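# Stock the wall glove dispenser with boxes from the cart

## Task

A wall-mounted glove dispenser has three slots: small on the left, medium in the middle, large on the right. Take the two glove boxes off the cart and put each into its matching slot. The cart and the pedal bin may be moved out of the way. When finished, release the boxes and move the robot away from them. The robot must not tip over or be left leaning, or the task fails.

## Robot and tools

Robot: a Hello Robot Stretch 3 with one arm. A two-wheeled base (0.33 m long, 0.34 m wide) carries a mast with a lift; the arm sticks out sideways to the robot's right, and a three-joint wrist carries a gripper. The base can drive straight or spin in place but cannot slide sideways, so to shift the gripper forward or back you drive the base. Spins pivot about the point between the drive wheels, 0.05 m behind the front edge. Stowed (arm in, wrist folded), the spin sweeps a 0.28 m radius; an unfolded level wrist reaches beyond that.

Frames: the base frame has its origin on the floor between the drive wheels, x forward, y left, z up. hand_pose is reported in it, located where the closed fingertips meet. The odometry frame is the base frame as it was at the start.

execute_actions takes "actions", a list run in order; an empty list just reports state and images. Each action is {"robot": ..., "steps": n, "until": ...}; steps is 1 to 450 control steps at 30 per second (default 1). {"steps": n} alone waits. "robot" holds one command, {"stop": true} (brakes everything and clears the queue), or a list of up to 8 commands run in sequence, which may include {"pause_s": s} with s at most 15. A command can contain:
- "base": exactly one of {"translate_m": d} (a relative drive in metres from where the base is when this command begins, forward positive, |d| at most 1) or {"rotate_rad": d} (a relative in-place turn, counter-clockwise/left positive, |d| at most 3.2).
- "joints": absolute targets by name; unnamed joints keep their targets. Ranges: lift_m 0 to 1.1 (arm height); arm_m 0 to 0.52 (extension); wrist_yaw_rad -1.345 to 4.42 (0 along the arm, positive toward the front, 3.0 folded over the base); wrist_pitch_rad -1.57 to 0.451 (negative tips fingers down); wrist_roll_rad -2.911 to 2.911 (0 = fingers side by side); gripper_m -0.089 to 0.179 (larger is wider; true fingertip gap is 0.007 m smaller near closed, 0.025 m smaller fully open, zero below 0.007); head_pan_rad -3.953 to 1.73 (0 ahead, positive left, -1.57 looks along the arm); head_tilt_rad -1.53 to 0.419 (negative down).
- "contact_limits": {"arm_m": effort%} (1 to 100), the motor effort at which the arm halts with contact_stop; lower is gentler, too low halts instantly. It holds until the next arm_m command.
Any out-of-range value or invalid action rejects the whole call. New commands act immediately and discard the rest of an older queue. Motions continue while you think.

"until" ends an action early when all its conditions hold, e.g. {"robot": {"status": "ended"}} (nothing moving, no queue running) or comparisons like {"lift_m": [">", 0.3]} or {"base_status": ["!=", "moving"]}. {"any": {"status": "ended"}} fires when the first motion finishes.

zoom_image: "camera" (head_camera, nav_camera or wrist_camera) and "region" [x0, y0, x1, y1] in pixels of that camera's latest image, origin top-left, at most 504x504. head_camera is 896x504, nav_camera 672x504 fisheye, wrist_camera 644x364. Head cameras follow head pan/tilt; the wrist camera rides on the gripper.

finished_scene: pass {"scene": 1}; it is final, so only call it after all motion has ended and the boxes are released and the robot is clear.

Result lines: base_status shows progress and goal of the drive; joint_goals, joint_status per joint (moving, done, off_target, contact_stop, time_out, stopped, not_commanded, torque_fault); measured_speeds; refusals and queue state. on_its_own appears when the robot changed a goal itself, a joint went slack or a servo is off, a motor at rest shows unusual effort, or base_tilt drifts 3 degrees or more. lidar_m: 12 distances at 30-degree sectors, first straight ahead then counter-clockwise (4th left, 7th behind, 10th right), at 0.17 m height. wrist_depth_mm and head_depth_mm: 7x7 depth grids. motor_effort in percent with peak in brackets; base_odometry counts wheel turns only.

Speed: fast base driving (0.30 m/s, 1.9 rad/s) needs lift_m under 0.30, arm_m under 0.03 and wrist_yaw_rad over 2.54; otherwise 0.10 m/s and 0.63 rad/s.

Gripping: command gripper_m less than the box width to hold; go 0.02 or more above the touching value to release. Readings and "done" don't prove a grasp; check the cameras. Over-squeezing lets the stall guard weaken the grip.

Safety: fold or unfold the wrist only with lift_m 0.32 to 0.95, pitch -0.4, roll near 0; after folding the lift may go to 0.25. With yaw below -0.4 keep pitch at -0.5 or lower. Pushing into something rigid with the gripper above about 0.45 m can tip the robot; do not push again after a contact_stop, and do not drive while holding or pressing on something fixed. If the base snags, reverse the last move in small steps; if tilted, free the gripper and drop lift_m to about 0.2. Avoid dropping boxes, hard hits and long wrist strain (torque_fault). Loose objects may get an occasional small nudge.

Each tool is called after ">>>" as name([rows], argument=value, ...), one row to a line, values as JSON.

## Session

>>> execute_actions(actions=[])

Scene clock: 0.00 s.
robot.base_odometry: x=+0.000 y=+0.000 heading=+0.000 (m, m, rad; robot's odometry frame)
robot.turned_by_wheels: +0.000 (rad since the last result)
robot.turned_by_imu: +0.000 (rad since the last result)
robot.base_tilt: forward=-0.1 right=+0.0 (deg)
robot.lidar_m: 2.47 2.46 2.02 1.06 1.06 1.18 1.87 1.84 2.48 2.09 1.78 1.86
robot.head_depth_mm: 2136 2883 2984 2958 3015 3002 2293 / 2142 2828 2856 2839 2882 2867 2340 / 2136 2693 2731 2749 2728 2765 2297 / 2154 2606 2597 2622 2659 2625 2298 / 2126 2468 2491 2520 2508 2550 2298 / 2155 2394 2418 2417 2420 2448 2283 / 2159 2322 2301 2341 2347 2374 2310
robot.base_status: not_commanded
robot.joint_positions: lift_m=+0.568 arm_m=-0.002 wrist_yaw_rad=+2.897 wrist_pitch_rad=-0.481 wrist_roll_rad=+0.001 gripper_m=+0.037 head_pan_rad=+0.010 head_tilt_rad=+0.002
robot.joint_goals: lift_m=+0.568 arm_m=-0.002 wrist_yaw_rad=+2.897 wrist_pitch_rad=-0.481 wrist_roll_rad=+0.001 gripper_m=+0.037 head_pan_rad=+0.010 head_tilt_rad=+0.002
robot.joint_status: lift_m=not_commanded arm_m=not_commanded wrist_yaw_rad=not_commanded wrist_pitch_rad=not_commanded wrist_roll_rad=not_commanded gripper_m=not_commanded head_pan_rad=not_commanded head_tilt_rad=not_commanded
robot.measured_speeds: translate_m=+0.000 rotate_rad=+0.000 lift_m=+0.000 arm_m=+0.000 wrist_yaw_rad=+0.000 wrist_pitch_rad=+0.000 wrist_roll_rad=+0.000 head_pan_rad=+0.000 head_tilt_rad=+0.000
robot: refusals=0 queue=idle queue_left=0
robot.motor_effort: left_wheel=-1 right_wheel=-1 lift_m=+33 arm_m=+0 wrist_yaw_rad=-2 wrist_pitch_rad=+4 wrist_roll_rad=+0 gripper_m=+1 head_pan_rad=+0 head_tilt_rad=+2 (%)
robot.hand_pose: x=+0.0311 y=+0.0664 z=+0.5664 quat_wxyz=(+0.251, +0.702, +0.083, +0.661) (m; robot's base frame)
robot.wrist_depth_mm: - 922 - - - - - / - 987 - - - - - / - - - - - - - / - - - - - - - / 963 - 954 931 939 926 916 / 821 - - 820 824 800 793 / 734 711 698 707 689 701 698
pictures: head_camera (sideways: a quarter turn clockwise sets it upright), nav_camera (sideways: a quarter turn counterclockwise sets it upright), wrist_camera
Images, in order (width x height): head_camera 896x504, nav_camera 672x504, wrist_camera 644x364.

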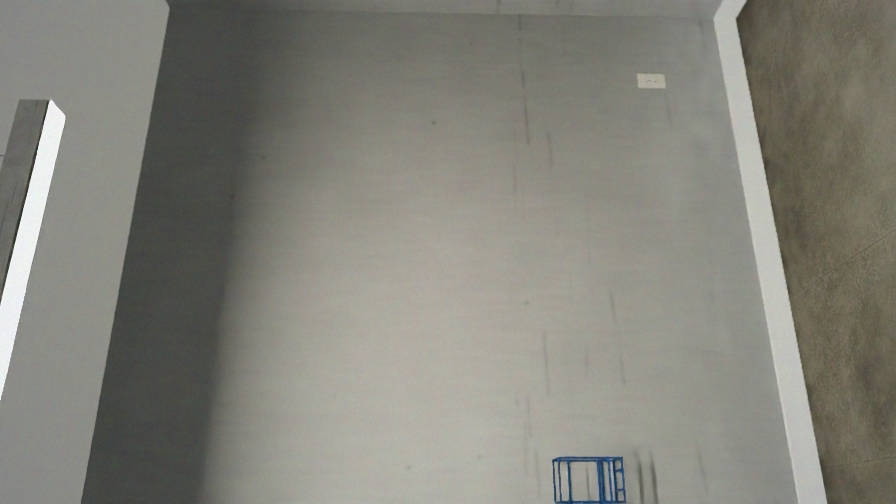

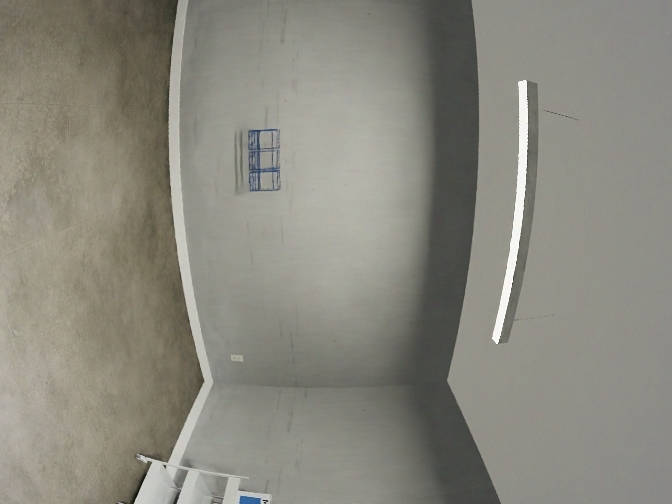

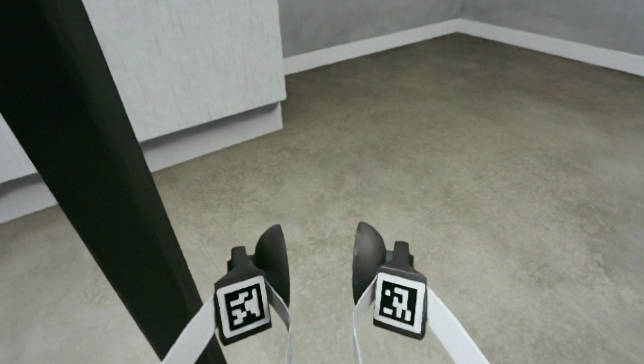

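>>> execute_actions([
  {"robot":{"joints":{"head_pan_rad":-0.85,"head_tilt_rad":-0.3,"wrist_pitch_rad":-0.4,"lift_m":0.28}},"steps":100,"until":{"robot":{"status":"ended"}}},
])

Scene clock: 9.43 s.
robot.base_odometry: x=+0.000 y=+0.000 heading=+0.000 (m, m, rad; robot's odometry frame)
robot.turned_by_wheels: +0.000 (rad since the last result)
robot.turned_by_imu: -0.001 (rad since the last result)
robot.base_tilt: forward=-0.1 right=+0.0 (deg)
robot.lidar_m: 2.47 2.46 2.02 1.06 1.06 1.18 1.87 1.84 2.49 2.08 1.78 1.86
robot.head_depth_mm: 1772 1843 1954 2046 2170 1996 1576 / 1816 1909 2021 2116 2258 1982 1576 / 1870 1985 2079 2204 2327 1979 1559 / 1931 2032 2158 2200 2284 1960 1565 / 2010 2123 2223 2076 2255 1953 1549 / 2067 2180 2308 2312 2312 1952 1569 / 2146 2273 2424 2601 2587 1944 1546
robot.base_status: not_commanded
robot.joint_positions: lift_m=+0.280 arm_m=-0.002 wrist_yaw_rad=+2.897 wrist_pitch_rad=-0.422 wrist_roll_rad=+0.001 gripper_m=+0.037 head_pan_rad=-0.843 head_tilt_rad=-0.296
robot.joint_goals: lift_m=+0.280 arm_m=-0.002 wrist_yaw_rad=+2.897 wrist_pitch_rad=-0.400 wrist_roll_rad=+0.001 gripper_m=+0.037 head_pan_rad=-0.850 head_tilt_rad=-0.300
robot.joint_status: lift_m=done arm_m=not_commanded wrist_yaw_rad=not_commanded wrist_pitch_rad=done wrist_roll_rad=not_commanded gripper_m=not_commanded head_pan_rad=done head_tilt_rad=done
robot.measured_speeds: translate_m=+0.000 rotate_rad=+0.000 lift_m=+0.000 arm_m=+0.000 wrist_yaw_rad=+0.000 wrist_pitch_rad=+0.000 wrist_roll_rad=+0.000 head_pan_rad=+0.000 head_tilt_rad=+0.000
robot: refusals=0 queue=done queue_left=0
robot.motor_effort: left_wheel=+0(0) right_wheel=+0(0) lift_m=+29(37) arm_m=+0(0) wrist_yaw_rad=-1(1) wrist_pitch_rad=+7(8) wrist_roll_rad=+0(0) gripper_m=+0(0) head_pan_rad=-4(41) head_tilt_rad=-2(23) (%)
robot.hand_pose: x=+0.0330 y=+0.0740 z=+0.2920 quat_wxyz=(+0.232, +0.704, +0.063, +0.668) (m; robot's base frame)
robot.wrist_depth_mm: - 912 - - - - - / - - - - - - - / - 956 948 955 925 906 913 / - 743 731 734 726 713 712 / 605 - 613 600 588 581 589 / 505 - 520 509 506 494 493 / 459 - - 435 418 432 426
pictures: head_camera (sideways: a quarter turn clockwise sets it upright), nav_camera (sideways: a quarter turn counterclockwise sets it upright), wrist_camera
Images, in order (width x height): head_camera 896x504, nav_camera 672x504, wrist_camera 644x364.

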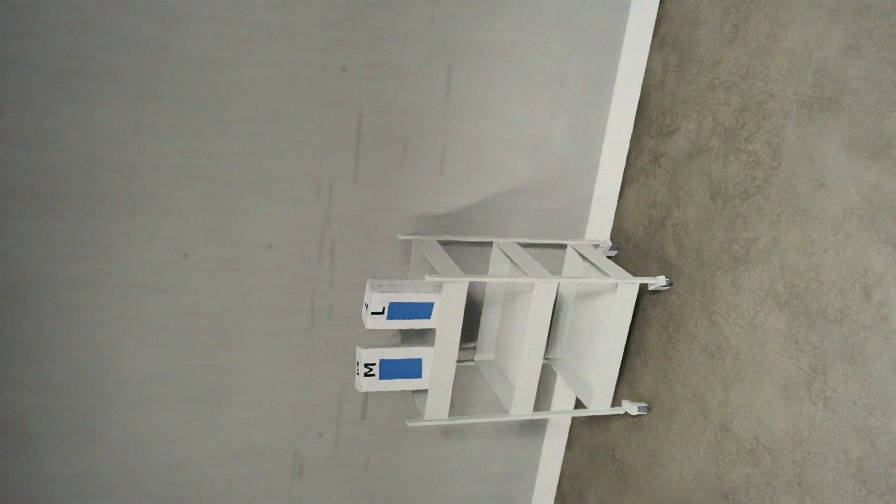

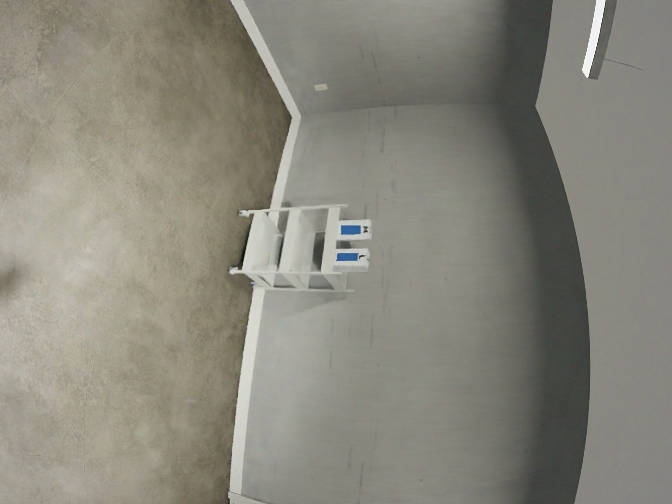

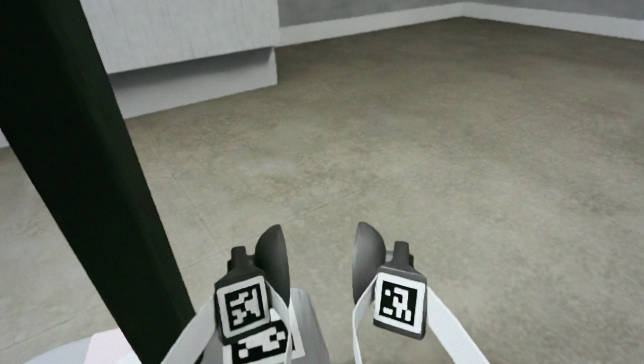

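>>> execute_actions([
  {"robot":[{"joints":{"head_pan_rad":-1.57,"head_tilt_rad":-0.6},"base":{"rotate_rad":-0.55}},{"base":{"translate_m":1.0}},{"base":{"translate_m":0.385}},{"base":{"rotate_rad":0.92},"joints":{"lift_m":0.77}},{"joints":{"wrist_yaw_rad":0,"gripper_m":0.179}},{"joints":{"wrist_pitch_rad":0.1}}],"steps":450,"until":{"robot":{"status":"ended"}}},
  {"steps":450,"until":{"robot":{"status":"ended"}}},
])

Scene clock: 35.37 s.
robot.base_odometry: x=+1.181 y=-0.724 heading=+0.370 (m, m, rad; robot's odometry frame)
robot.turned_by_wheels: +0.370 (rad since the last result)
robot.turned_by_imu: +0.373 (rad since the last result)
robot.base_tilt: forward=-0.1 right=+0.0 (deg)
robot.lidar_m: 1.57 1.66 2.35 2.15 2.23 2.80 2.73 1.38 0.62 0.60 0.63 1.51
robot.head_depth_mm: 864 953 1061 1206 1352 1493 1287 / 861 955 1065 1035 843 1057 1240 / 863 951 1048 801 884 1079 1186 / 863 955 1065 1052 900 1044 - / 861 958 1031 858 912 1066 1202 / 864 954 1047 845 883 1045 1185 / 865 961 1061 1212 1334 1456 1245
robot.base_status: done (rotate_rad +0.9198 of +0.9200)
robot.joint_positions: lift_m=+0.770 arm_m=-0.002 wrist_yaw_rad=+0.002 wrist_pitch_rad=+0.074 wrist_roll_rad=+0.001 gripper_m=+0.179 head_pan_rad=-1.563 head_tilt_rad=-0.593
robot.joint_goals: lift_m=+0.770 arm_m=-0.002 wrist_yaw_rad=+0.000 wrist_pitch_rad=+0.100 wrist_roll_rad=+0.001 gripper_m=+0.179 head_pan_rad=-1.570 head_tilt_rad=-0.600
robot.joint_status: lift_m=done arm_m=not_commanded wrist_yaw_rad=done wrist_pitch_rad=done wrist_roll_rad=not_commanded gripper_m=done head_pan_rad=done head_tilt_rad=done
robot.measured_speeds: translate_m=+0.000 rotate_rad=+0.000 lift_m=+0.000 arm_m=+0.000 wrist_yaw_rad=+0.000 wrist_pitch_rad=+0.000 wrist_roll_rad=+0.000 head_pan_rad=+0.000 head_tilt_rad=+0.000
robot: refusals=0 queue=done queue_left=0
robot.motor_effort: left_wheel=-3(9) right_wheel=+3(7) lift_m=+37(42) arm_m=+0(0) wrist_yaw_rad=-2(1) wrist_pitch_rad=+8(7) wrist_roll_rad=+0(0) gripper_m=-1(88) head_pan_rad=-4(41) head_tilt_rad=-3(28) (%)
robot.hand_pose: x=-0.0209 y=-0.4005 z=+0.9035 quat_wxyz=(+0.707, -0.025, -0.707, +0.027) (m; robot's base frame)
robot.wrist_depth_mm: 761 751 742 729 728 729 723 / 750 757 747 741 754 746 737 / 771 777 767 764 751 741 742 / 776 776 782 754 763 768 745 / 791 802 478 782 461 781 763 / 804 798 498 641 462 786 777 / - 476 496 500 467 439 -
pictures: head_camera (sideways: a quarter turn clockwise sets it upright), nav_camera (sideways: a quarter turn counterclockwise sets it upright), wrist_camera
Images, in order (width x height): head_camera 896x504, nav_camera 672x504, wrist_camera 644x364.

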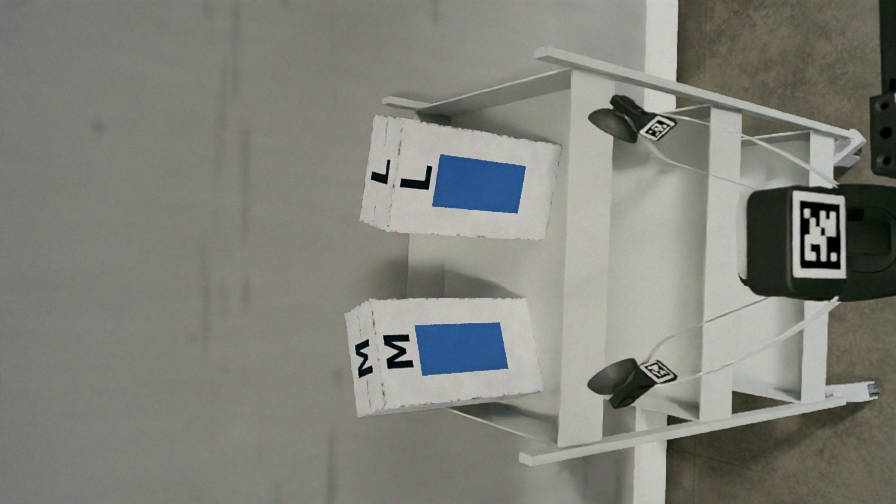

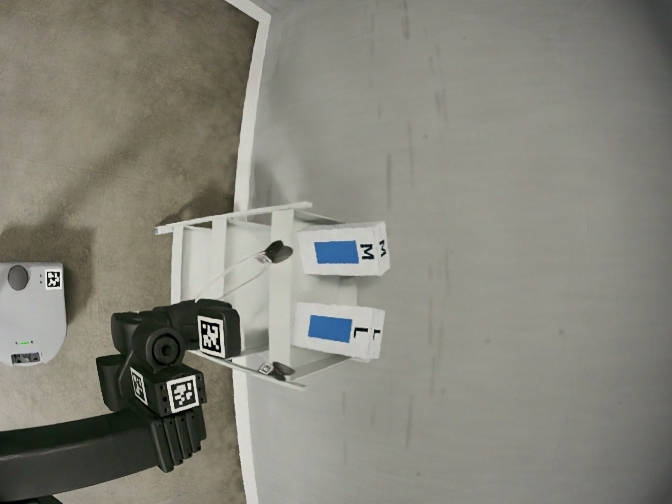

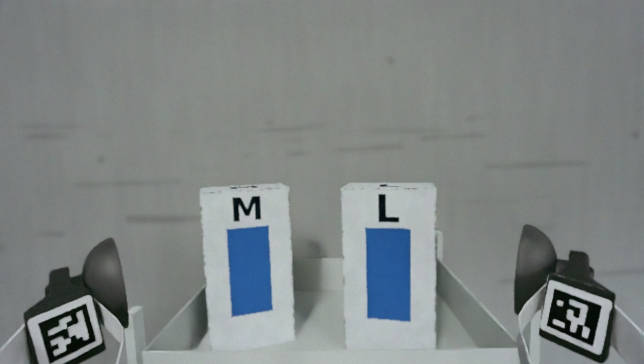

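>>> execute_actions([
  {"robot":{"base":{"translate_m":-0.057},"joints":{"wrist_yaw_rad":-0.15,"lift_m":0.75,"arm_m":0.28}},"steps":300,"until":{"robot":{"status":"ended"}}},
])

Scene clock: 42.07 s.
robot.base_odometry: x=+1.128 y=-0.744 heading=+0.370 (m, m, rad; robot's odometry frame)
robot.turned_by_wheels: +0.000 (rad since the last result)
robot.turned_by_imu: -0.001 (rad since the last result)
robot.base_tilt: forward=-0.1 right=+0.0 (deg)
robot.lidar_m: 1.63 1.72 2.43 2.14 2.23 2.73 2.67 1.38 0.61 0.60 0.63 1.51
robot.head_depth_mm: 858 949 1061 1195 1378 1495 - / 862 950 1060 1172 1338 - 1254 / 859 952 1044 806 - 1021 1191 / 860 955 1044 783 - 1074 1188 / 860 951 1067 1043 915 1072 1200 / 863 952 1030 836 897 1072 1181 / 864 952 1046 1139 880 1362 1228
robot.base_status: done (translate_m -0.0570 of -0.0570)
robot.joint_positions: lift_m=+0.750 arm_m=+0.280 wrist_yaw_rad=-0.149 wrist_pitch_rad=+0.076 wrist_roll_rad=+0.001 gripper_m=+0.179 head_pan_rad=-1.563 head_tilt_rad=-0.593
robot.joint_goals: lift_m=+0.750 arm_m=+0.280 wrist_yaw_rad=-0.150 wrist_pitch_rad=+0.100 wrist_roll_rad=+0.001 gripper_m=+0.179 head_pan_rad=-1.570 head_tilt_rad=-0.600
robot.joint_status: lift_m=done arm_m=done wrist_yaw_rad=done wrist_pitch_rad=done wrist_roll_rad=not_commanded gripper_m=done head_pan_rad=done head_tilt_rad=done
robot.measured_speeds: translate_m=+0.000 rotate_rad=+0.000 lift_m=+0.000 arm_m=+0.000 wrist_yaw_rad=+0.000 wrist_pitch_rad=+0.000 wrist_roll_rad=+0.000 head_pan_rad=+0.000 head_tilt_rad=+0.000
robot: refusals=0 queue=done queue_left=0
robot.motor_effort: left_wheel=-3(7) right_wheel=+3(4) lift_m=+29(36) arm_m=+6(4) wrist_yaw_rad=-2(3) wrist_pitch_rad=+8(8) wrist_roll_rad=+0(0) gripper_m=+0(0) head_pan_rad=-4(4) head_tilt_rad=-3(3) (%)
robot.hand_pose: x=-0.0597 y=-0.6791 z=+0.8843 quat_wxyz=(+0.707, -0.079, -0.703, -0.026) (m; robot's base frame)
robot.wrist_depth_mm: 435 447 461 473 484 509 532 / 437 450 467 487 501 517 536 / 445 457 480 490 505 520 541 / 449 460 474 489 519 531 557 / 201 467 178 174 171 536 564 / 197 480 181 176 173 545 587 / - 398 184 177 175 559 -
pictures: head_camera (sideways: a quarter turn clockwise sets it upright), nav_camera (sideways: a quarter turn counterclockwise sets it upright), wrist_camera
Images, in order (width x height): head_camera 896x504, nav_camera 672x504, wrist_camera 644x364.

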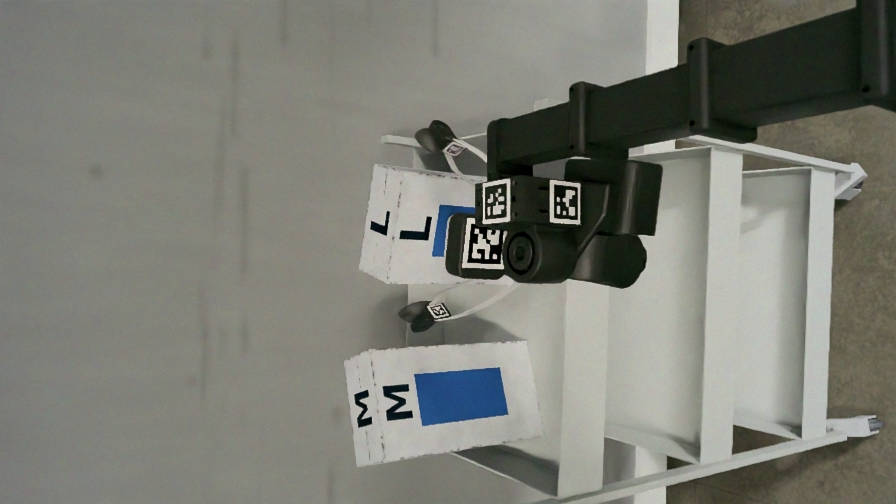

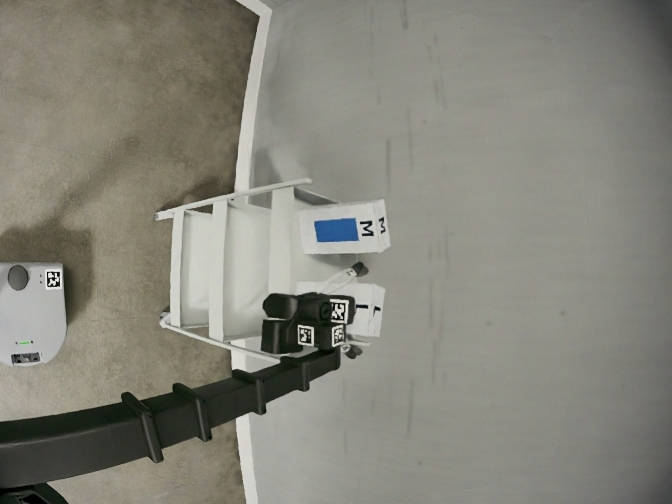

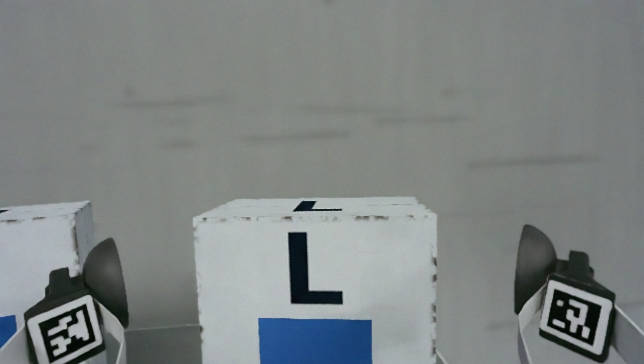

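>>> execute_actions([
  {"robot":[{"base":{"translate_m":0.033},"joints":{"wrist_yaw_rad":-0.22,"arm_m":0.345,"lift_m":0.745}},{"joints":{"gripper_m":0.075}},{"pause_s":1},{"joints":{"lift_m":0.85}}],"steps":450,"until":{"robot":{"status":"ended"}}},
])

Scene clock: 53.33 s.
robot.base_odometry: x=+1.159 y=-0.732 heading=+0.370 (m, m, rad; robot's odometry frame)
robot.turned_by_wheels: +0.000 (rad since the last result)
robot.turned_by_imu: -0.002 (rad since the last result)
robot.base_tilt: forward=-0.1 right=+0.0 (deg)
robot.lidar_m: 1.60 1.68 2.38 2.14 2.23 2.77 2.71 1.38 0.61 0.60 0.64 1.51
robot.head_depth_mm: 858 951 1063 1204 - - - / 861 952 1045 - 912 1388 1236 / 864 952 1012 - 920 1078 1189 / 864 952 1014 - 919 1071 1208 / 863 955 1054 891 914 1072 1202 / 859 955 1027 828 892 1061 1175 / 865 954 1065 1200 910 1426 1247
robot.base_status: done (translate_m +0.0330 of +0.0330)
robot.joint_positions: lift_m=+0.850 arm_m=+0.345 wrist_yaw_rad=-0.220 wrist_pitch_rad=+0.013 wrist_roll_rad=-0.004 gripper_m=+0.076 head_pan_rad=-1.563 head_tilt_rad=-0.593
robot.joint_goals: lift_m=+0.850 arm_m=+0.345 wrist_yaw_rad=-0.220 wrist_pitch_rad=+0.100 wrist_roll_rad=-0.004 gripper_m=+0.075 head_pan_rad=-1.570 head_tilt_rad=-0.600
robot.joint_status: lift_m=done arm_m=done wrist_yaw_rad=done wrist_pitch_rad=done wrist_roll_rad=not_commanded gripper_m=done head_pan_rad=done head_tilt_rad=done
robot.measured_speeds: translate_m=+0.000 rotate_rad=+0.000 lift_m=+0.000 arm_m=+0.000 wrist_yaw_rad=+0.000 wrist_pitch_rad=+0.000 wrist_roll_rad=+0.000 head_pan_rad=+0.000 head_tilt_rad=+0.000
robot: refusals=0 queue=done queue_left=0
robot.motor_effort: left_wheel=-3(7) right_wheel=+2(7) lift_m=+43(46) arm_m=+5(6) wrist_yaw_rad=-1(15) wrist_pitch_rad=+27(28) wrist_roll_rad=+1(3) gripper_m=-20(98) head_pan_rad=-4(3) head_tilt_rad=-3(3) (%)
robot.hand_pose: x=-0.0775 y=-0.7400 z=+0.9675 quat_wxyz=(+0.705, -0.082, -0.701, -0.074) (m; robot's base frame)
robot.wrist_depth_mm: 354 370 389 412 432 456 487 / 365 379 399 420 442 468 497 / 372 392 410 434 453 479 519 / 385 393 421 439 466 499 525 / 386 401 144 144 145 515 546 / 397 - 142 142 142 - 564 / 400 425 140 141 141 539 578
pictures: head_camera (sideways: a quarter turn clockwise sets it upright), nav_camera (sideways: a quarter turn counterclockwise sets it upright), wrist_camera
Images, in order (width x height): head_camera 896x504, nav_camera 672x504, wrist_camera 644x364.

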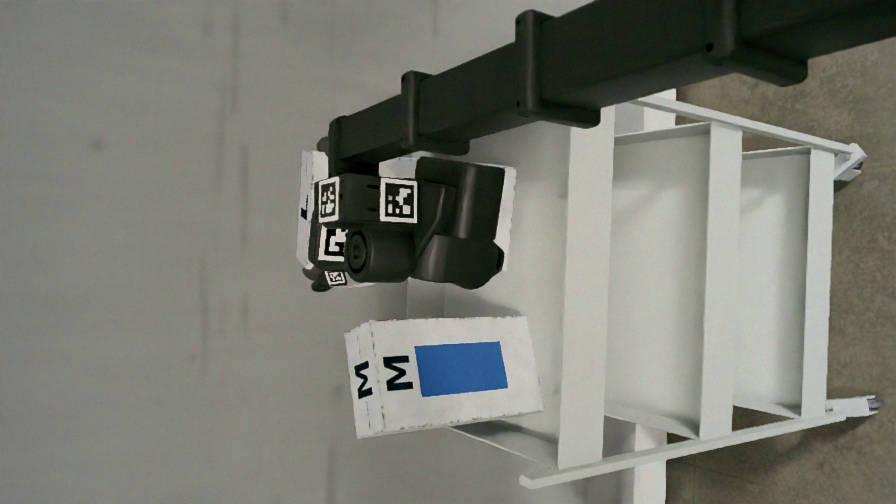

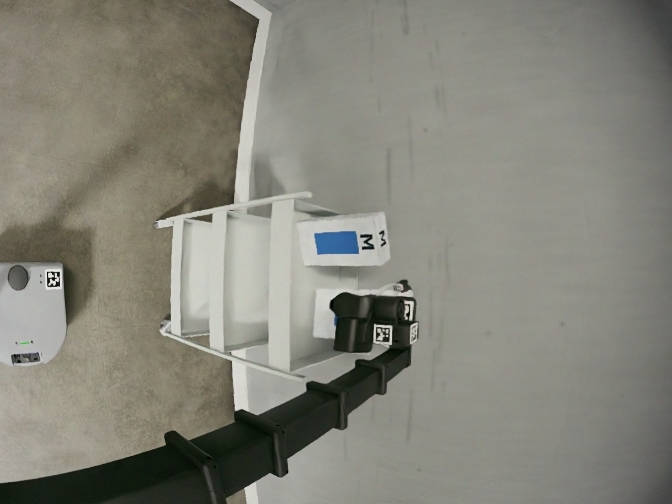

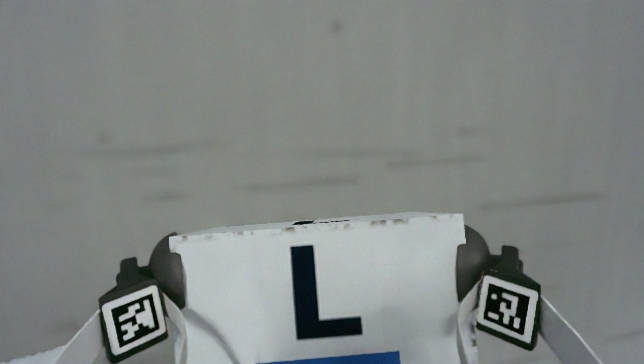

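>>> execute_actions([
  {"robot":[{"joints":{"lift_m":0.755}},{"joints":{"gripper_m":0.179}},{"joints":{"lift_m":0.74,"arm_m":0.385}},{"joints":{"gripper_m":0.06}},{"pause_s":1},{"joints":{"lift_m":0.85}}],"steps":450,"until":{"robot":{"status":"ended"}}},
])

Scene clock: 66.00 s.
robot.base_odometry: x=+1.159 y=-0.732 heading=+0.370 (m, m, rad; robot's odometry frame)
robot.turned_by_wheels: +0.000 (rad since the last result)
robot.turned_by_imu: -0.002 (rad since the last result)
robot.base_tilt: forward=-0.1 right=+0.0 (deg)
robot.lidar_m: 1.60 1.68 2.38 2.13 2.23 2.76 2.71 1.38 0.61 0.60 0.64 1.51
robot.head_depth_mm: 864 949 1061 1177 - - 1243 / 861 951 1046 - 863 1385 1249 / 863 952 781 984 923 1078 1189 / 864 953 1007 974 918 1074 1204 / 864 953 1044 887 917 1068 1199 / 864 953 1029 827 895 1065 1182 / 865 959 1067 1206 906 1416 1251
robot.base_status: done (translate_m +0.0330 of +0.0330)
robot.joint_positions: lift_m=+0.850 arm_m=+0.385 wrist_yaw_rad=-0.221 wrist_pitch_rad=+0.022 wrist_roll_rad=-0.001 gripper_m=+0.074 head_pan_rad=-1.563 head_tilt_rad=-0.593
robot.joint_goals: lift_m=+0.850 arm_m=+0.385 wrist_yaw_rad=-0.220 wrist_pitch_rad=+0.100 wrist_roll_rad=-0.001 gripper_m=+0.073 head_pan_rad=-1.570 head_tilt_rad=-0.600
robot.joint_status: lift_m=done arm_m=done wrist_yaw_rad=done wrist_pitch_rad=done wrist_roll_rad=not_commanded gripper_m=done head_pan_rad=done head_tilt_rad=done
robot.measured_speeds: translate_m=+0.000 rotate_rad=+0.000 lift_m=+0.000 arm_m=+0.000 wrist_yaw_rad=+0.000 wrist_pitch_rad=+0.000 wrist_roll_rad=+0.000 head_pan_rad=+0.000 head_tilt_rad=+0.000
robot: refusals=0 queue=done queue_left=0
robot.on_its_own: gripper_m is held at +0.073, not at your +0.060, by its stall guard, which is still easing
robot.motor_effort: left_wheel=-3(4) right_wheel=+3(5) lift_m=+43(43) arm_m=+5(6) wrist_yaw_rad=+0(6) wrist_pitch_rad=+24(27) wrist_roll_rad=+0(1) gripper_m=-21(100) head_pan_rad=-3(5) head_tilt_rad=-4(4) (%)
robot.hand_pose: x=-0.0777 y=-0.7801 z=+0.9699 quat_wxyz=(+0.704, -0.085, -0.701, -0.071) (m; robot's base frame)
robot.wrist_depth_mm: 325 337 358 374 395 413 440 / 331 344 363 382 405 429 451 / 335 351 368 389 414 437 462 / 344 359 380 397 412 450 478 / 350 361 118 123 130 458 497 / 355 112 116 121 126 132 505 / 363 110 113 118 125 130 523
pictures: head_camera (sideways: a quarter turn clockwise sets it upright), nav_camera (sideways: a quarter turn counterclockwise sets it upright), wrist_camera
Images, in order (width x height): head_camera 896x504, nav_camera 672x504, wrist_camera 644x364.

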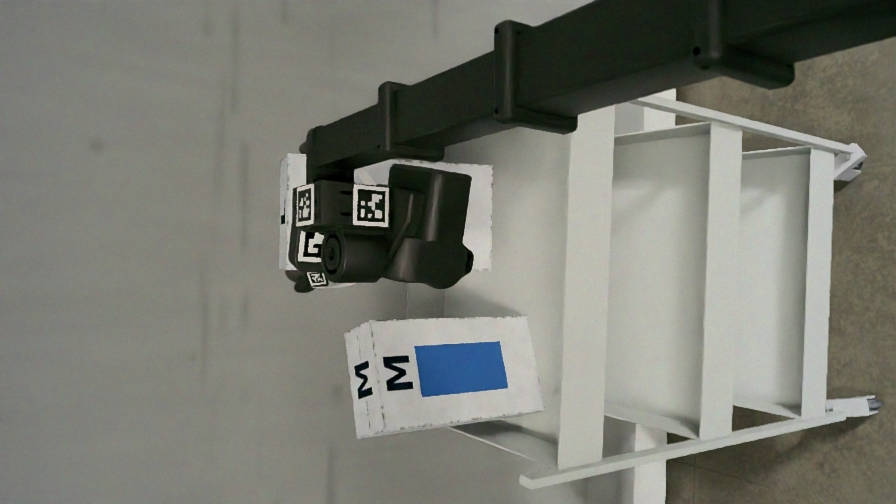

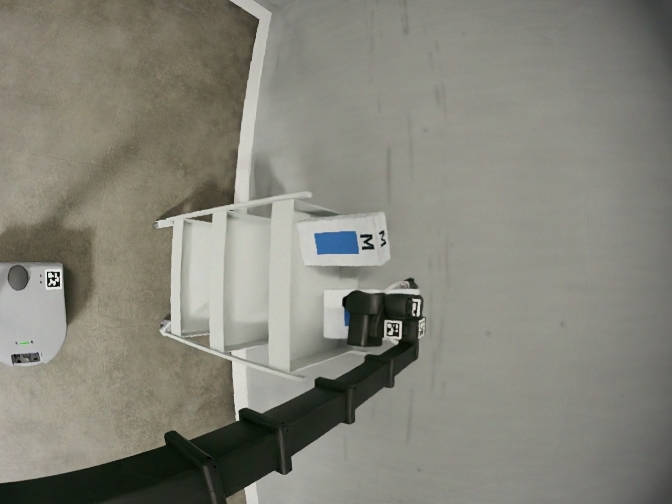

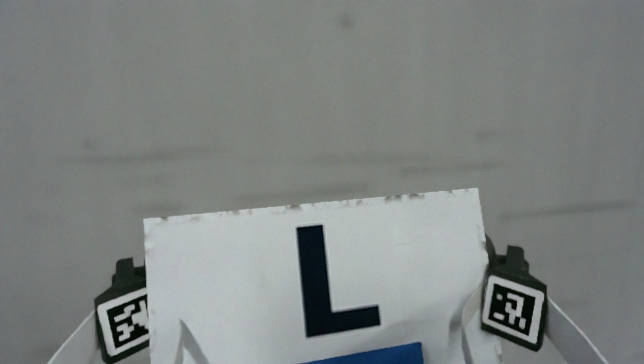

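>>> execute_actions([
  {"robot":{"joints":{"lift_m":1.06,"wrist_yaw_rad":-0.15,"wrist_pitch_rad":0.4,"head_tilt_rad":-0.5}},"steps":150,"until":{"robot":{"status":"ended"}}},
  {"robot":[{"base":{"rotate_rad":0.86},"joints":{"arm_m":0.03}},{"base":{"translate_m":1.0}},{"base":{"translate_m":0.29}},{"base":{"rotate_rad":0.7}},{"joints":{"arm_m":0.27}}],"steps":450,"until":{"robot":{"status":"ended"}}},
  {"steps":450,"until":{"robot":{"status":"ended"}}},
])

Scene clock: 96.87 s.
robot.base_odometry: x=+1.590 y=+0.483 heading=+1.930 (m, m, rad; robot's odometry frame)
robot.turned_by_wheels: +1.560 (rad since the last result)
robot.turned_by_imu: +1.570 (rad since the last result)
robot.base_tilt: forward=-0.1 right=+0.0 (deg)
robot.lidar_m: 1.72 1.55 1.63 3.47 2.79 1.70 2.02 1.10 0.83 0.80 0.84 1.18
robot.head_depth_mm: 664 - 802 894 998 1139 1278 / 662 740 816 876 984 1135 1276 / 654 - 621 882 984 1140 1272 / 653 - 769 874 985 1138 1265 / 668 728 804 880 961 1135 1260 / 671 728 798 886 977 1128 1255 / 669 726 799 872 978 1128 1259
robot.base_status: done (rotate_rad +0.6998 of +0.7000)
robot.joint_positions: lift_m=+1.060 arm_m=+0.270 wrist_yaw_rad=-0.150 wrist_pitch_rad=+0.311 wrist_roll_rad=-0.001 gripper_m=+0.080 head_pan_rad=-1.563 head_tilt_rad=-0.507
robot.joint_goals: lift_m=+1.060 arm_m=+0.270 wrist_yaw_rad=-0.150 wrist_pitch_rad=+0.400 wrist_roll_rad=-0.001 gripper_m=+0.079 head_pan_rad=-1.570 head_tilt_rad=-0.500
robot.joint_status: lift_m=done arm_m=done wrist_yaw_rad=done wrist_pitch_rad=off_target wrist_roll_rad=not_commanded gripper_m=done head_pan_rad=done head_tilt_rad=done
robot.measured_speeds: translate_m=+0.000 rotate_rad=+0.000 lift_m=+0.000 arm_m=+0.000 wrist_yaw_rad=+0.000 wrist_pitch_rad=+0.000 wrist_roll_rad=+0.000 head_pan_rad=+0.000 head_tilt_rad=+0.000
robot: refusals=0 queue=done queue_left=0
robot.on_its_own: gripper_m is held at +0.079, not at your +0.060, by its stall guard, which is not easing now
robot.motor_effort: left_wheel=-3(8) right_wheel=+3(8) lift_m=+42(44) arm_m=+5(5) wrist_yaw_rad=+0(7) wrist_pitch_rad=+28(31) wrist_roll_rad=+1(1) gripper_m=-19(22) head_pan_rad=-3(2) head_tilt_rad=+3(17) (%)
robot.hand_pose: x=-0.0589 y=-0.6631 z=+1.2539 quat_wxyz=(+0.705, -0.161, -0.688, +0.057) (m; robot's base frame)
robot.wrist_depth_mm: 297 303 318 331 345 355 378 / 293 300 310 326 336 349 362 / 287 295 305 317 328 341 353 / 280 288 300 309 319 335 348 / 275 280 119 124 131 326 341 / 269 113 116 121 127 132 329 / 265 110 113 118 124 129 326
pictures: head_camera (sideways: a quarter turn clockwise sets it upright), nav_camera (sideways: a quarter turn counterclockwise sets it upright), wrist_camera
Images, in order (width x height): head_camera 896x504, nav_camera 672x504, wrist_camera 644x364.

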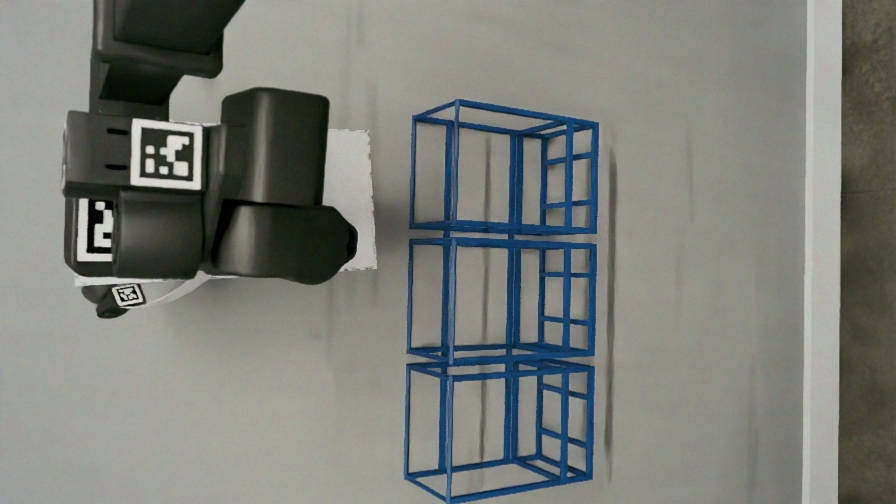

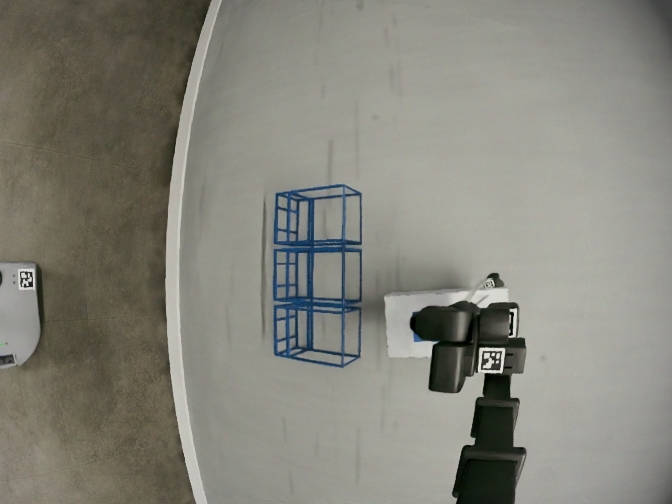

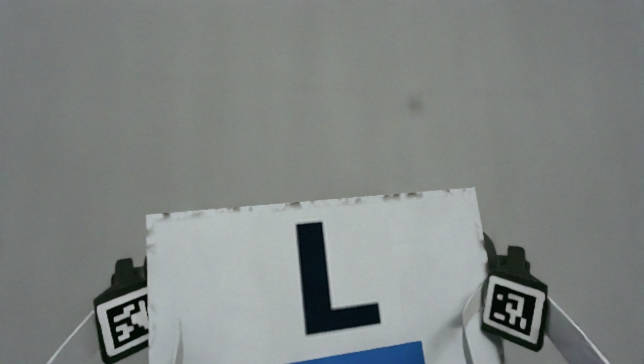

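>>> execute_actions([
  {"robot":[{"base":{"translate_m":-0.058},"joints":{"wrist_yaw_rad":-0.17,"arm_m":0.358,"wrist_roll_rad":0.09}},{"joints":{"lift_m":1.0}}],"steps":300,"until":{"robot":{"status":"ended"}}},
])

Scene clock: 108.63 s.
robot.base_odometry: x=+1.610 y=+0.429 heading=+1.930 (m, m, rad; robot's odometry frame)
robot.turned_by_wheels: +0.000 (rad since the last result)
robot.turned_by_imu: -0.001 (rad since the last result)
robot.base_tilt: forward=-0.1 right=+0.0 (deg)
robot.lidar_m: 1.78 1.59 1.72 3.48 2.71 1.65 1.97 1.10 0.83 0.80 0.84 1.18
robot.head_depth_mm: 669 720 - 905 999 1142 1266 / 667 709 818 886 998 1132 1279 / 672 652 - 881 978 1129 1268 / 668 - - 883 978 1134 1266 / 666 728 799 873 973 1138 1261 / 667 728 798 863 974 1131 1256 / 666 727 797 869 973 1128 1261
robot.base_status: done (translate_m -0.0580 of -0.0580)
robot.joint_positions: lift_m=+1.000 arm_m=+0.358 wrist_yaw_rad=-0.170 wrist_pitch_rad=+0.312 wrist_roll_rad=+0.083 gripper_m=+0.080 head_pan_rad=-1.563 head_tilt_rad=-0.507
robot.joint_goals: lift_m=+1.000 arm_m=+0.358 wrist_yaw_rad=-0.170 wrist_pitch_rad=+0.400 wrist_roll_rad=+0.090 gripper_m=+0.079 head_pan_rad=-1.570 head_tilt_rad=-0.500
robot.joint_status: lift_m=done arm_m=done wrist_yaw_rad=done wrist_pitch_rad=off_target wrist_roll_rad=done gripper_m=done head_pan_rad=done head_tilt_rad=done
robot.measured_speeds: translate_m=+0.000 rotate_rad=+0.000 lift_m=+0.000 arm_m=+0.000 wrist_yaw_rad=+0.000 wrist_pitch_rad=+0.000 wrist_roll_rad=+0.000 head_pan_rad=+0.000 head_tilt_rad=+0.000
robot: refusals=0 queue=done queue_left=0
robot.on_its_own: gripper_m is held at +0.079, not at your +0.060, by its stall guard, which is not easing now
robot.motor_effort: left_wheel=-3(6) right_wheel=+2(4) lift_m=+35(45) arm_m=+6(8) wrist_yaw_rad=+0(4) wrist_pitch_rad=+27(28) wrist_roll_rad=+2(2) gripper_m=-21(21) head_pan_rad=-5(3) head_tilt_rad=+3(3) (%)
robot.hand_pose: x=-0.0639 y=-0.7503 z=+1.1943 quat_wxyz=(+0.677, -0.166, -0.715, +0.057) (m; robot's base frame)
robot.wrist_depth_mm: 213 221 228 237 246 256 267 / 208 215 222 231 240 248 259 / 204 209 217 225 233 244 252 / 200 206 212 219 227 235 246 / 195 198 119 124 131 231 239 / 193 113 116 121 127 132 234 / 188 110 113 118 124 129 230
pictures: head_camera (sideways: a quarter turn clockwise sets it upright), nav_camera (sideways: a quarter turn counterclockwise sets it upright), wrist_camera
Images, in order (width x height): head_camera 896x504, nav_camera 672x504, wrist_camera 644x364.

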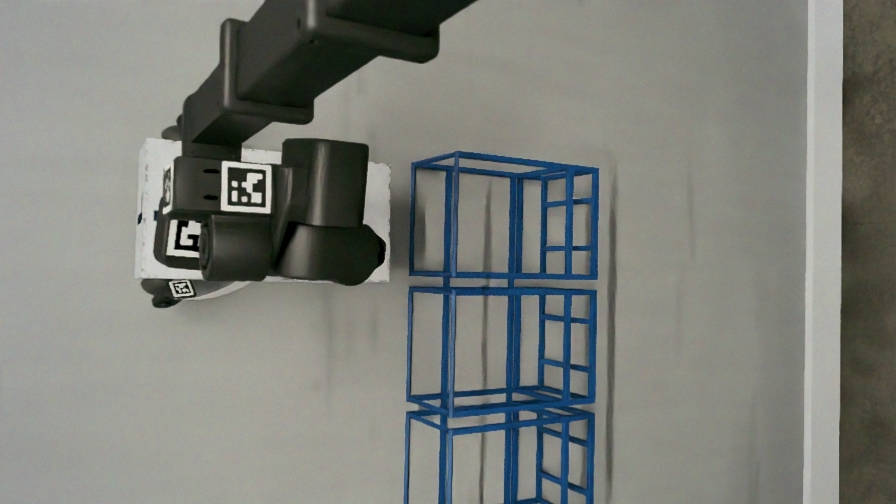

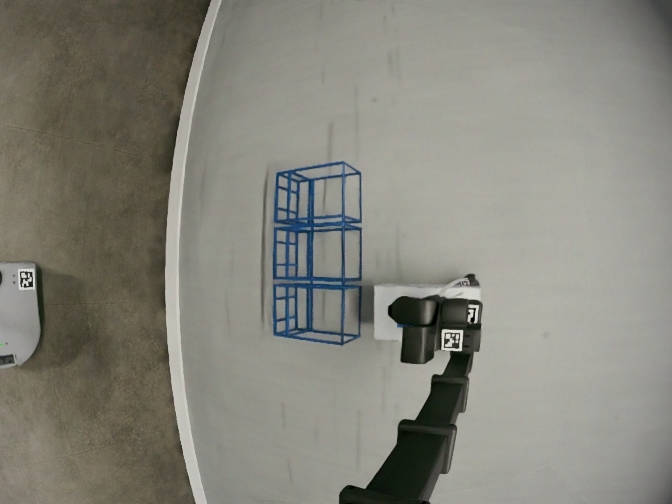

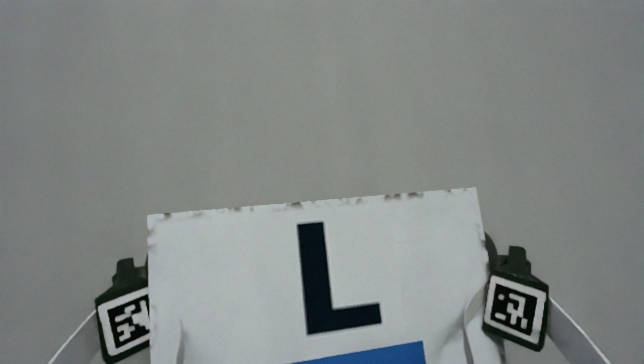

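>>> execute_actions([
  {"robot":[{"base":{"translate_m":-0.011}},{"joints":{"lift_m":0.9}}],"steps":300,"until":{"robot":{"status":"ended"}}},
])

Scene clock: 114.40 s.
robot.base_odometry: x=+1.614 y=+0.419 heading=+1.930 (m, m, rad; robot's odometry frame)
robot.turned_by_wheels: +0.000 (rad since the last result)
robot.turned_by_imu: -0.001 (rad since the last result)
robot.base_tilt: forward=-0.1 right=+0.0 (deg)
robot.lidar_m: 1.79 1.60 1.73 3.48 2.70 1.64 1.96 1.10 0.82 0.80 0.84 1.18
robot.head_depth_mm: 670 730 800 876 - 1180 1271 / 669 730 789 - 998 1129 1270 / 668 717 685 908 976 1133 1265 / 667 717 682 - 979 1134 1266 / 668 727 798 878 976 1131 1267 / 666 728 796 874 953 1127 1256 / 666 726 798 870 972 1130 1253
robot.base_status: done (translate_m -0.0110 of -0.0110)
robot.joint_positions: lift_m=+0.900 arm_m=+0.358 wrist_yaw_rad=-0.173 wrist_pitch_rad=+0.315 wrist_roll_rad=+0.083 gripper_m=+0.080 head_pan_rad=-1.563 head_tilt_rad=-0.507
robot.joint_goals: lift_m=+0.900 arm_m=+0.358 wrist_yaw_rad=-0.170 wrist_pitch_rad=+0.400 wrist_roll_rad=+0.090 gripper_m=+0.079 head_pan_rad=-1.570 head_tilt_rad=-0.500
robot.joint_status: lift_m=done arm_m=done wrist_yaw_rad=done wrist_pitch_rad=off_target wrist_roll_rad=done gripper_m=done head_pan_rad=done head_tilt_rad=done
robot.measured_speeds: translate_m=+0.000 rotate_rad=+0.000 lift_m=+0.000 arm_m=+0.000 wrist_yaw_rad=+0.000 wrist_pitch_rad=+0.000 wrist_roll_rad=+0.000 head_pan_rad=+0.000 head_tilt_rad=+0.000
robot: refusals=0 queue=done queue_left=0
robot.on_its_own: gripper_m is held at +0.079, not at your +0.060, by its stall guard, which is not easing now
robot.motor_effort: left_wheel=-4(6) right_wheel=+3(4) lift_m=+35(34) arm_m=+5(5) wrist_yaw_rad=+2(3) wrist_pitch_rad=+26(27) wrist_roll_rad=+2(2) gripper_m=-20(20) head_pan_rad=-4(3) head_tilt_rad=+4(4) (%)
robot.hand_pose: x=-0.0646 y=-0.7500 z=+1.0952 quat_wxyz=(+0.676, -0.168, -0.715, +0.057) (m; robot's base frame)
robot.wrist_depth_mm: 213 220 228 237 247 256 268 / 207 215 222 231 240 248 262 / 204 209 216 225 233 244 253 / 199 205 213 220 227 237 247 / 194 198 119 125 130 231 240 / 192 113 116 121 127 132 234 / 187 110 113 118 123 128 231
pictures: head_camera (sideways: a quarter turn clockwise sets it upright), nav_camera (sideways: a quarter turn counterclockwise sets it upright), wrist_camera
Images, in order (width x height): head_camera 896x504, nav_camera 672x504, wrist_camera 644x364.

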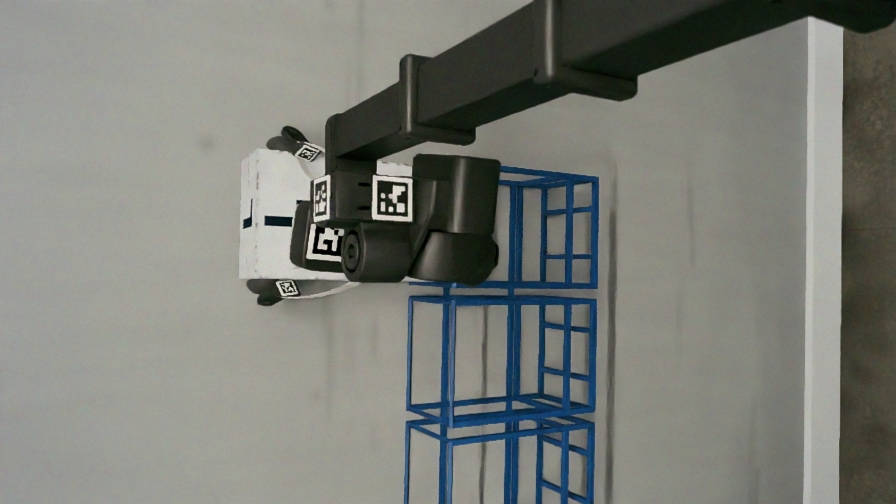

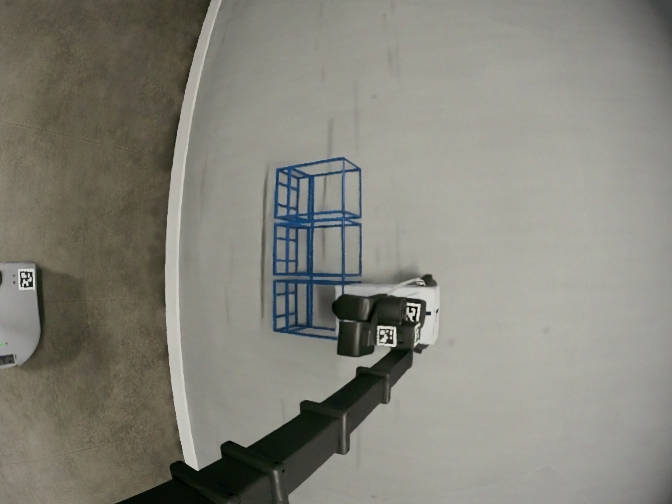

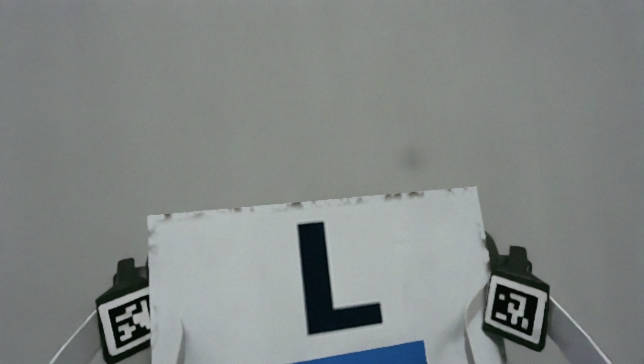

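>>> execute_actions([
  {"robot":{"joints":{"lift_m":0.775}},"steps":300,"until":{"robot":{"status":"ended"}}},
])

Scene clock: 120.77 s.
robot.base_odometry: x=+1.614 y=+0.419 heading=+1.930 (m, m, rad; robot's odometry frame)
robot.turned_by_wheels: +0.000 (rad since the last result)
robot.turned_by_imu: -0.001 (rad since the last result)
robot.base_tilt: forward=-0.1 right=+0.0 (deg)
robot.lidar_m: 1.79 1.60 1.73 3.48 2.69 1.64 1.96 1.10 0.82 0.80 0.84 1.17
robot.head_depth_mm: 669 731 803 891 1002 1111 - / 669 729 798 888 972 - 1271 / 669 728 787 768 1023 1134 1268 / 669 727 777 755 - 1131 1264 / 667 727 798 877 974 1128 1261 / 668 725 796 871 956 1129 1253 / 664 729 793 868 977 1127 1257
robot.base_status: done (translate_m -0.0110 of -0.0110)
robot.joint_positions: lift_m=+0.775 arm_m=+0.358 wrist_yaw_rad=-0.173 wrist_pitch_rad=+0.315 wrist_roll_rad=+0.083 gripper_m=+0.080 head_pan_rad=-1.563 head_tilt_rad=-0.507
robot.joint_goals: lift_m=+0.775 arm_m=+0.358 wrist_yaw_rad=-0.170 wrist_pitch_rad=+0.400 wrist_roll_rad=+0.090 gripper_m=+0.079 head_pan_rad=-1.570 head_tilt_rad=-0.500
robot.joint_status: lift_m=done arm_m=done wrist_yaw_rad=done wrist_pitch_rad=off_target wrist_roll_rad=done gripper_m=done head_pan_rad=done head_tilt_rad=done
robot.measured_speeds: translate_m=+0.000 rotate_rad=+0.000 lift_m=+0.000 arm_m=+0.000 wrist_yaw_rad=+0.000 wrist_pitch_rad=+0.000 wrist_roll_rad=+0.000 head_pan_rad=+0.000 head_tilt_rad=+0.000
robot: refusals=0 queue=done queue_left=0
robot.on_its_own: gripper_m is held at +0.079, not at your +0.060, by its stall guard, which is not easing now
robot.motor_effort: left_wheel=-4(4) right_wheel=+3(4) lift_m=+34(30) arm_m=+5(5) wrist_yaw_rad=+2(2) wrist_pitch_rad=+26(26) wrist_roll_rad=+2(2) gripper_m=-20(20) head_pan_rad=-2(4) head_tilt_rad=+4(3) (%)
robot.hand_pose: x=-0.0646 y=-0.7500 z=+0.9702 quat_wxyz=(+0.676, -0.168, -0.715, +0.057) (m; robot's base frame)
robot.wrist_depth_mm: 213 220 228 237 247 257 268 / 209 215 222 231 239 250 261 / 204 209 217 225 235 243 253 / 199 205 212 220 227 238 245 / 195 197 119 124 130 231 240 / 192 113 116 121 126 132 234 / 187 111 113 117 124 129 230
pictures: head_camera (sideways: a quarter turn clockwise sets it upright), nav_camera (sideways: a quarter turn counterclockwise sets it upright), wrist_camera
Images, in order (width x height): head_camera 896x504, nav_camera 672x504, wrist_camera 644x364.

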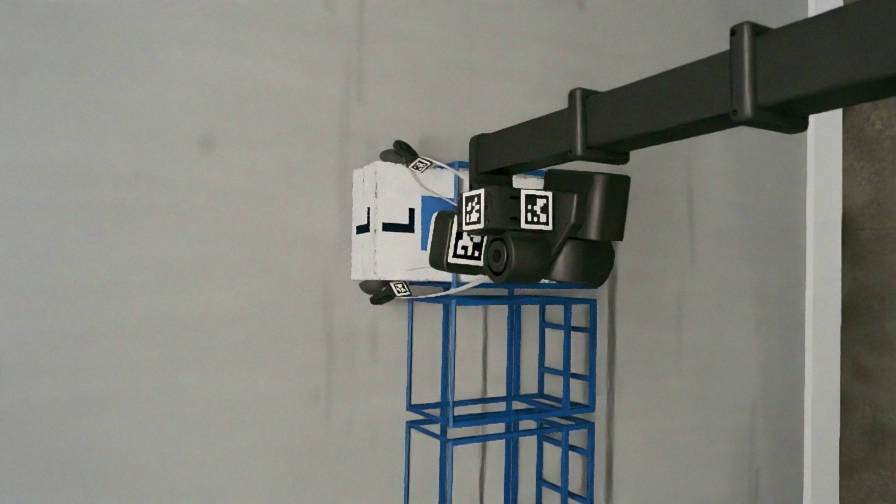

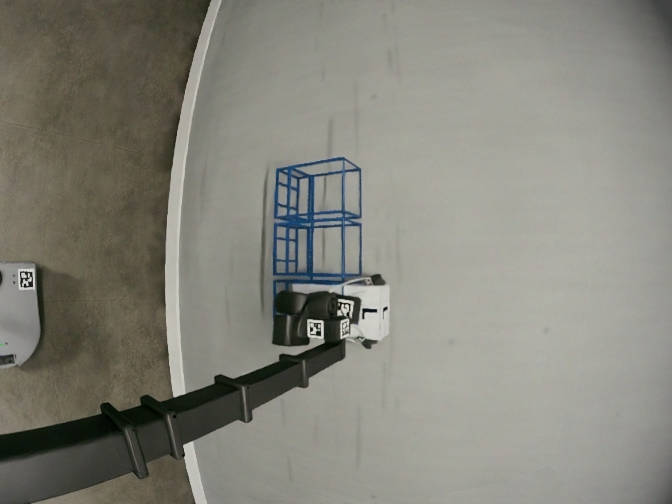

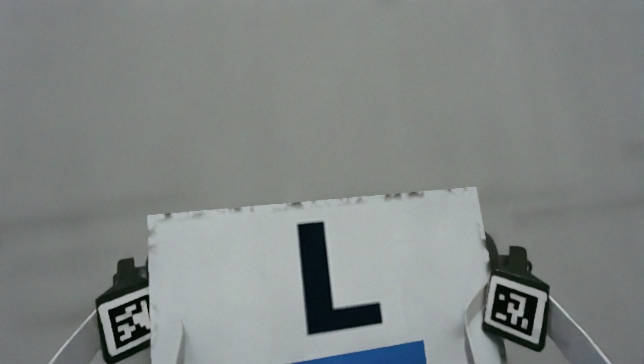

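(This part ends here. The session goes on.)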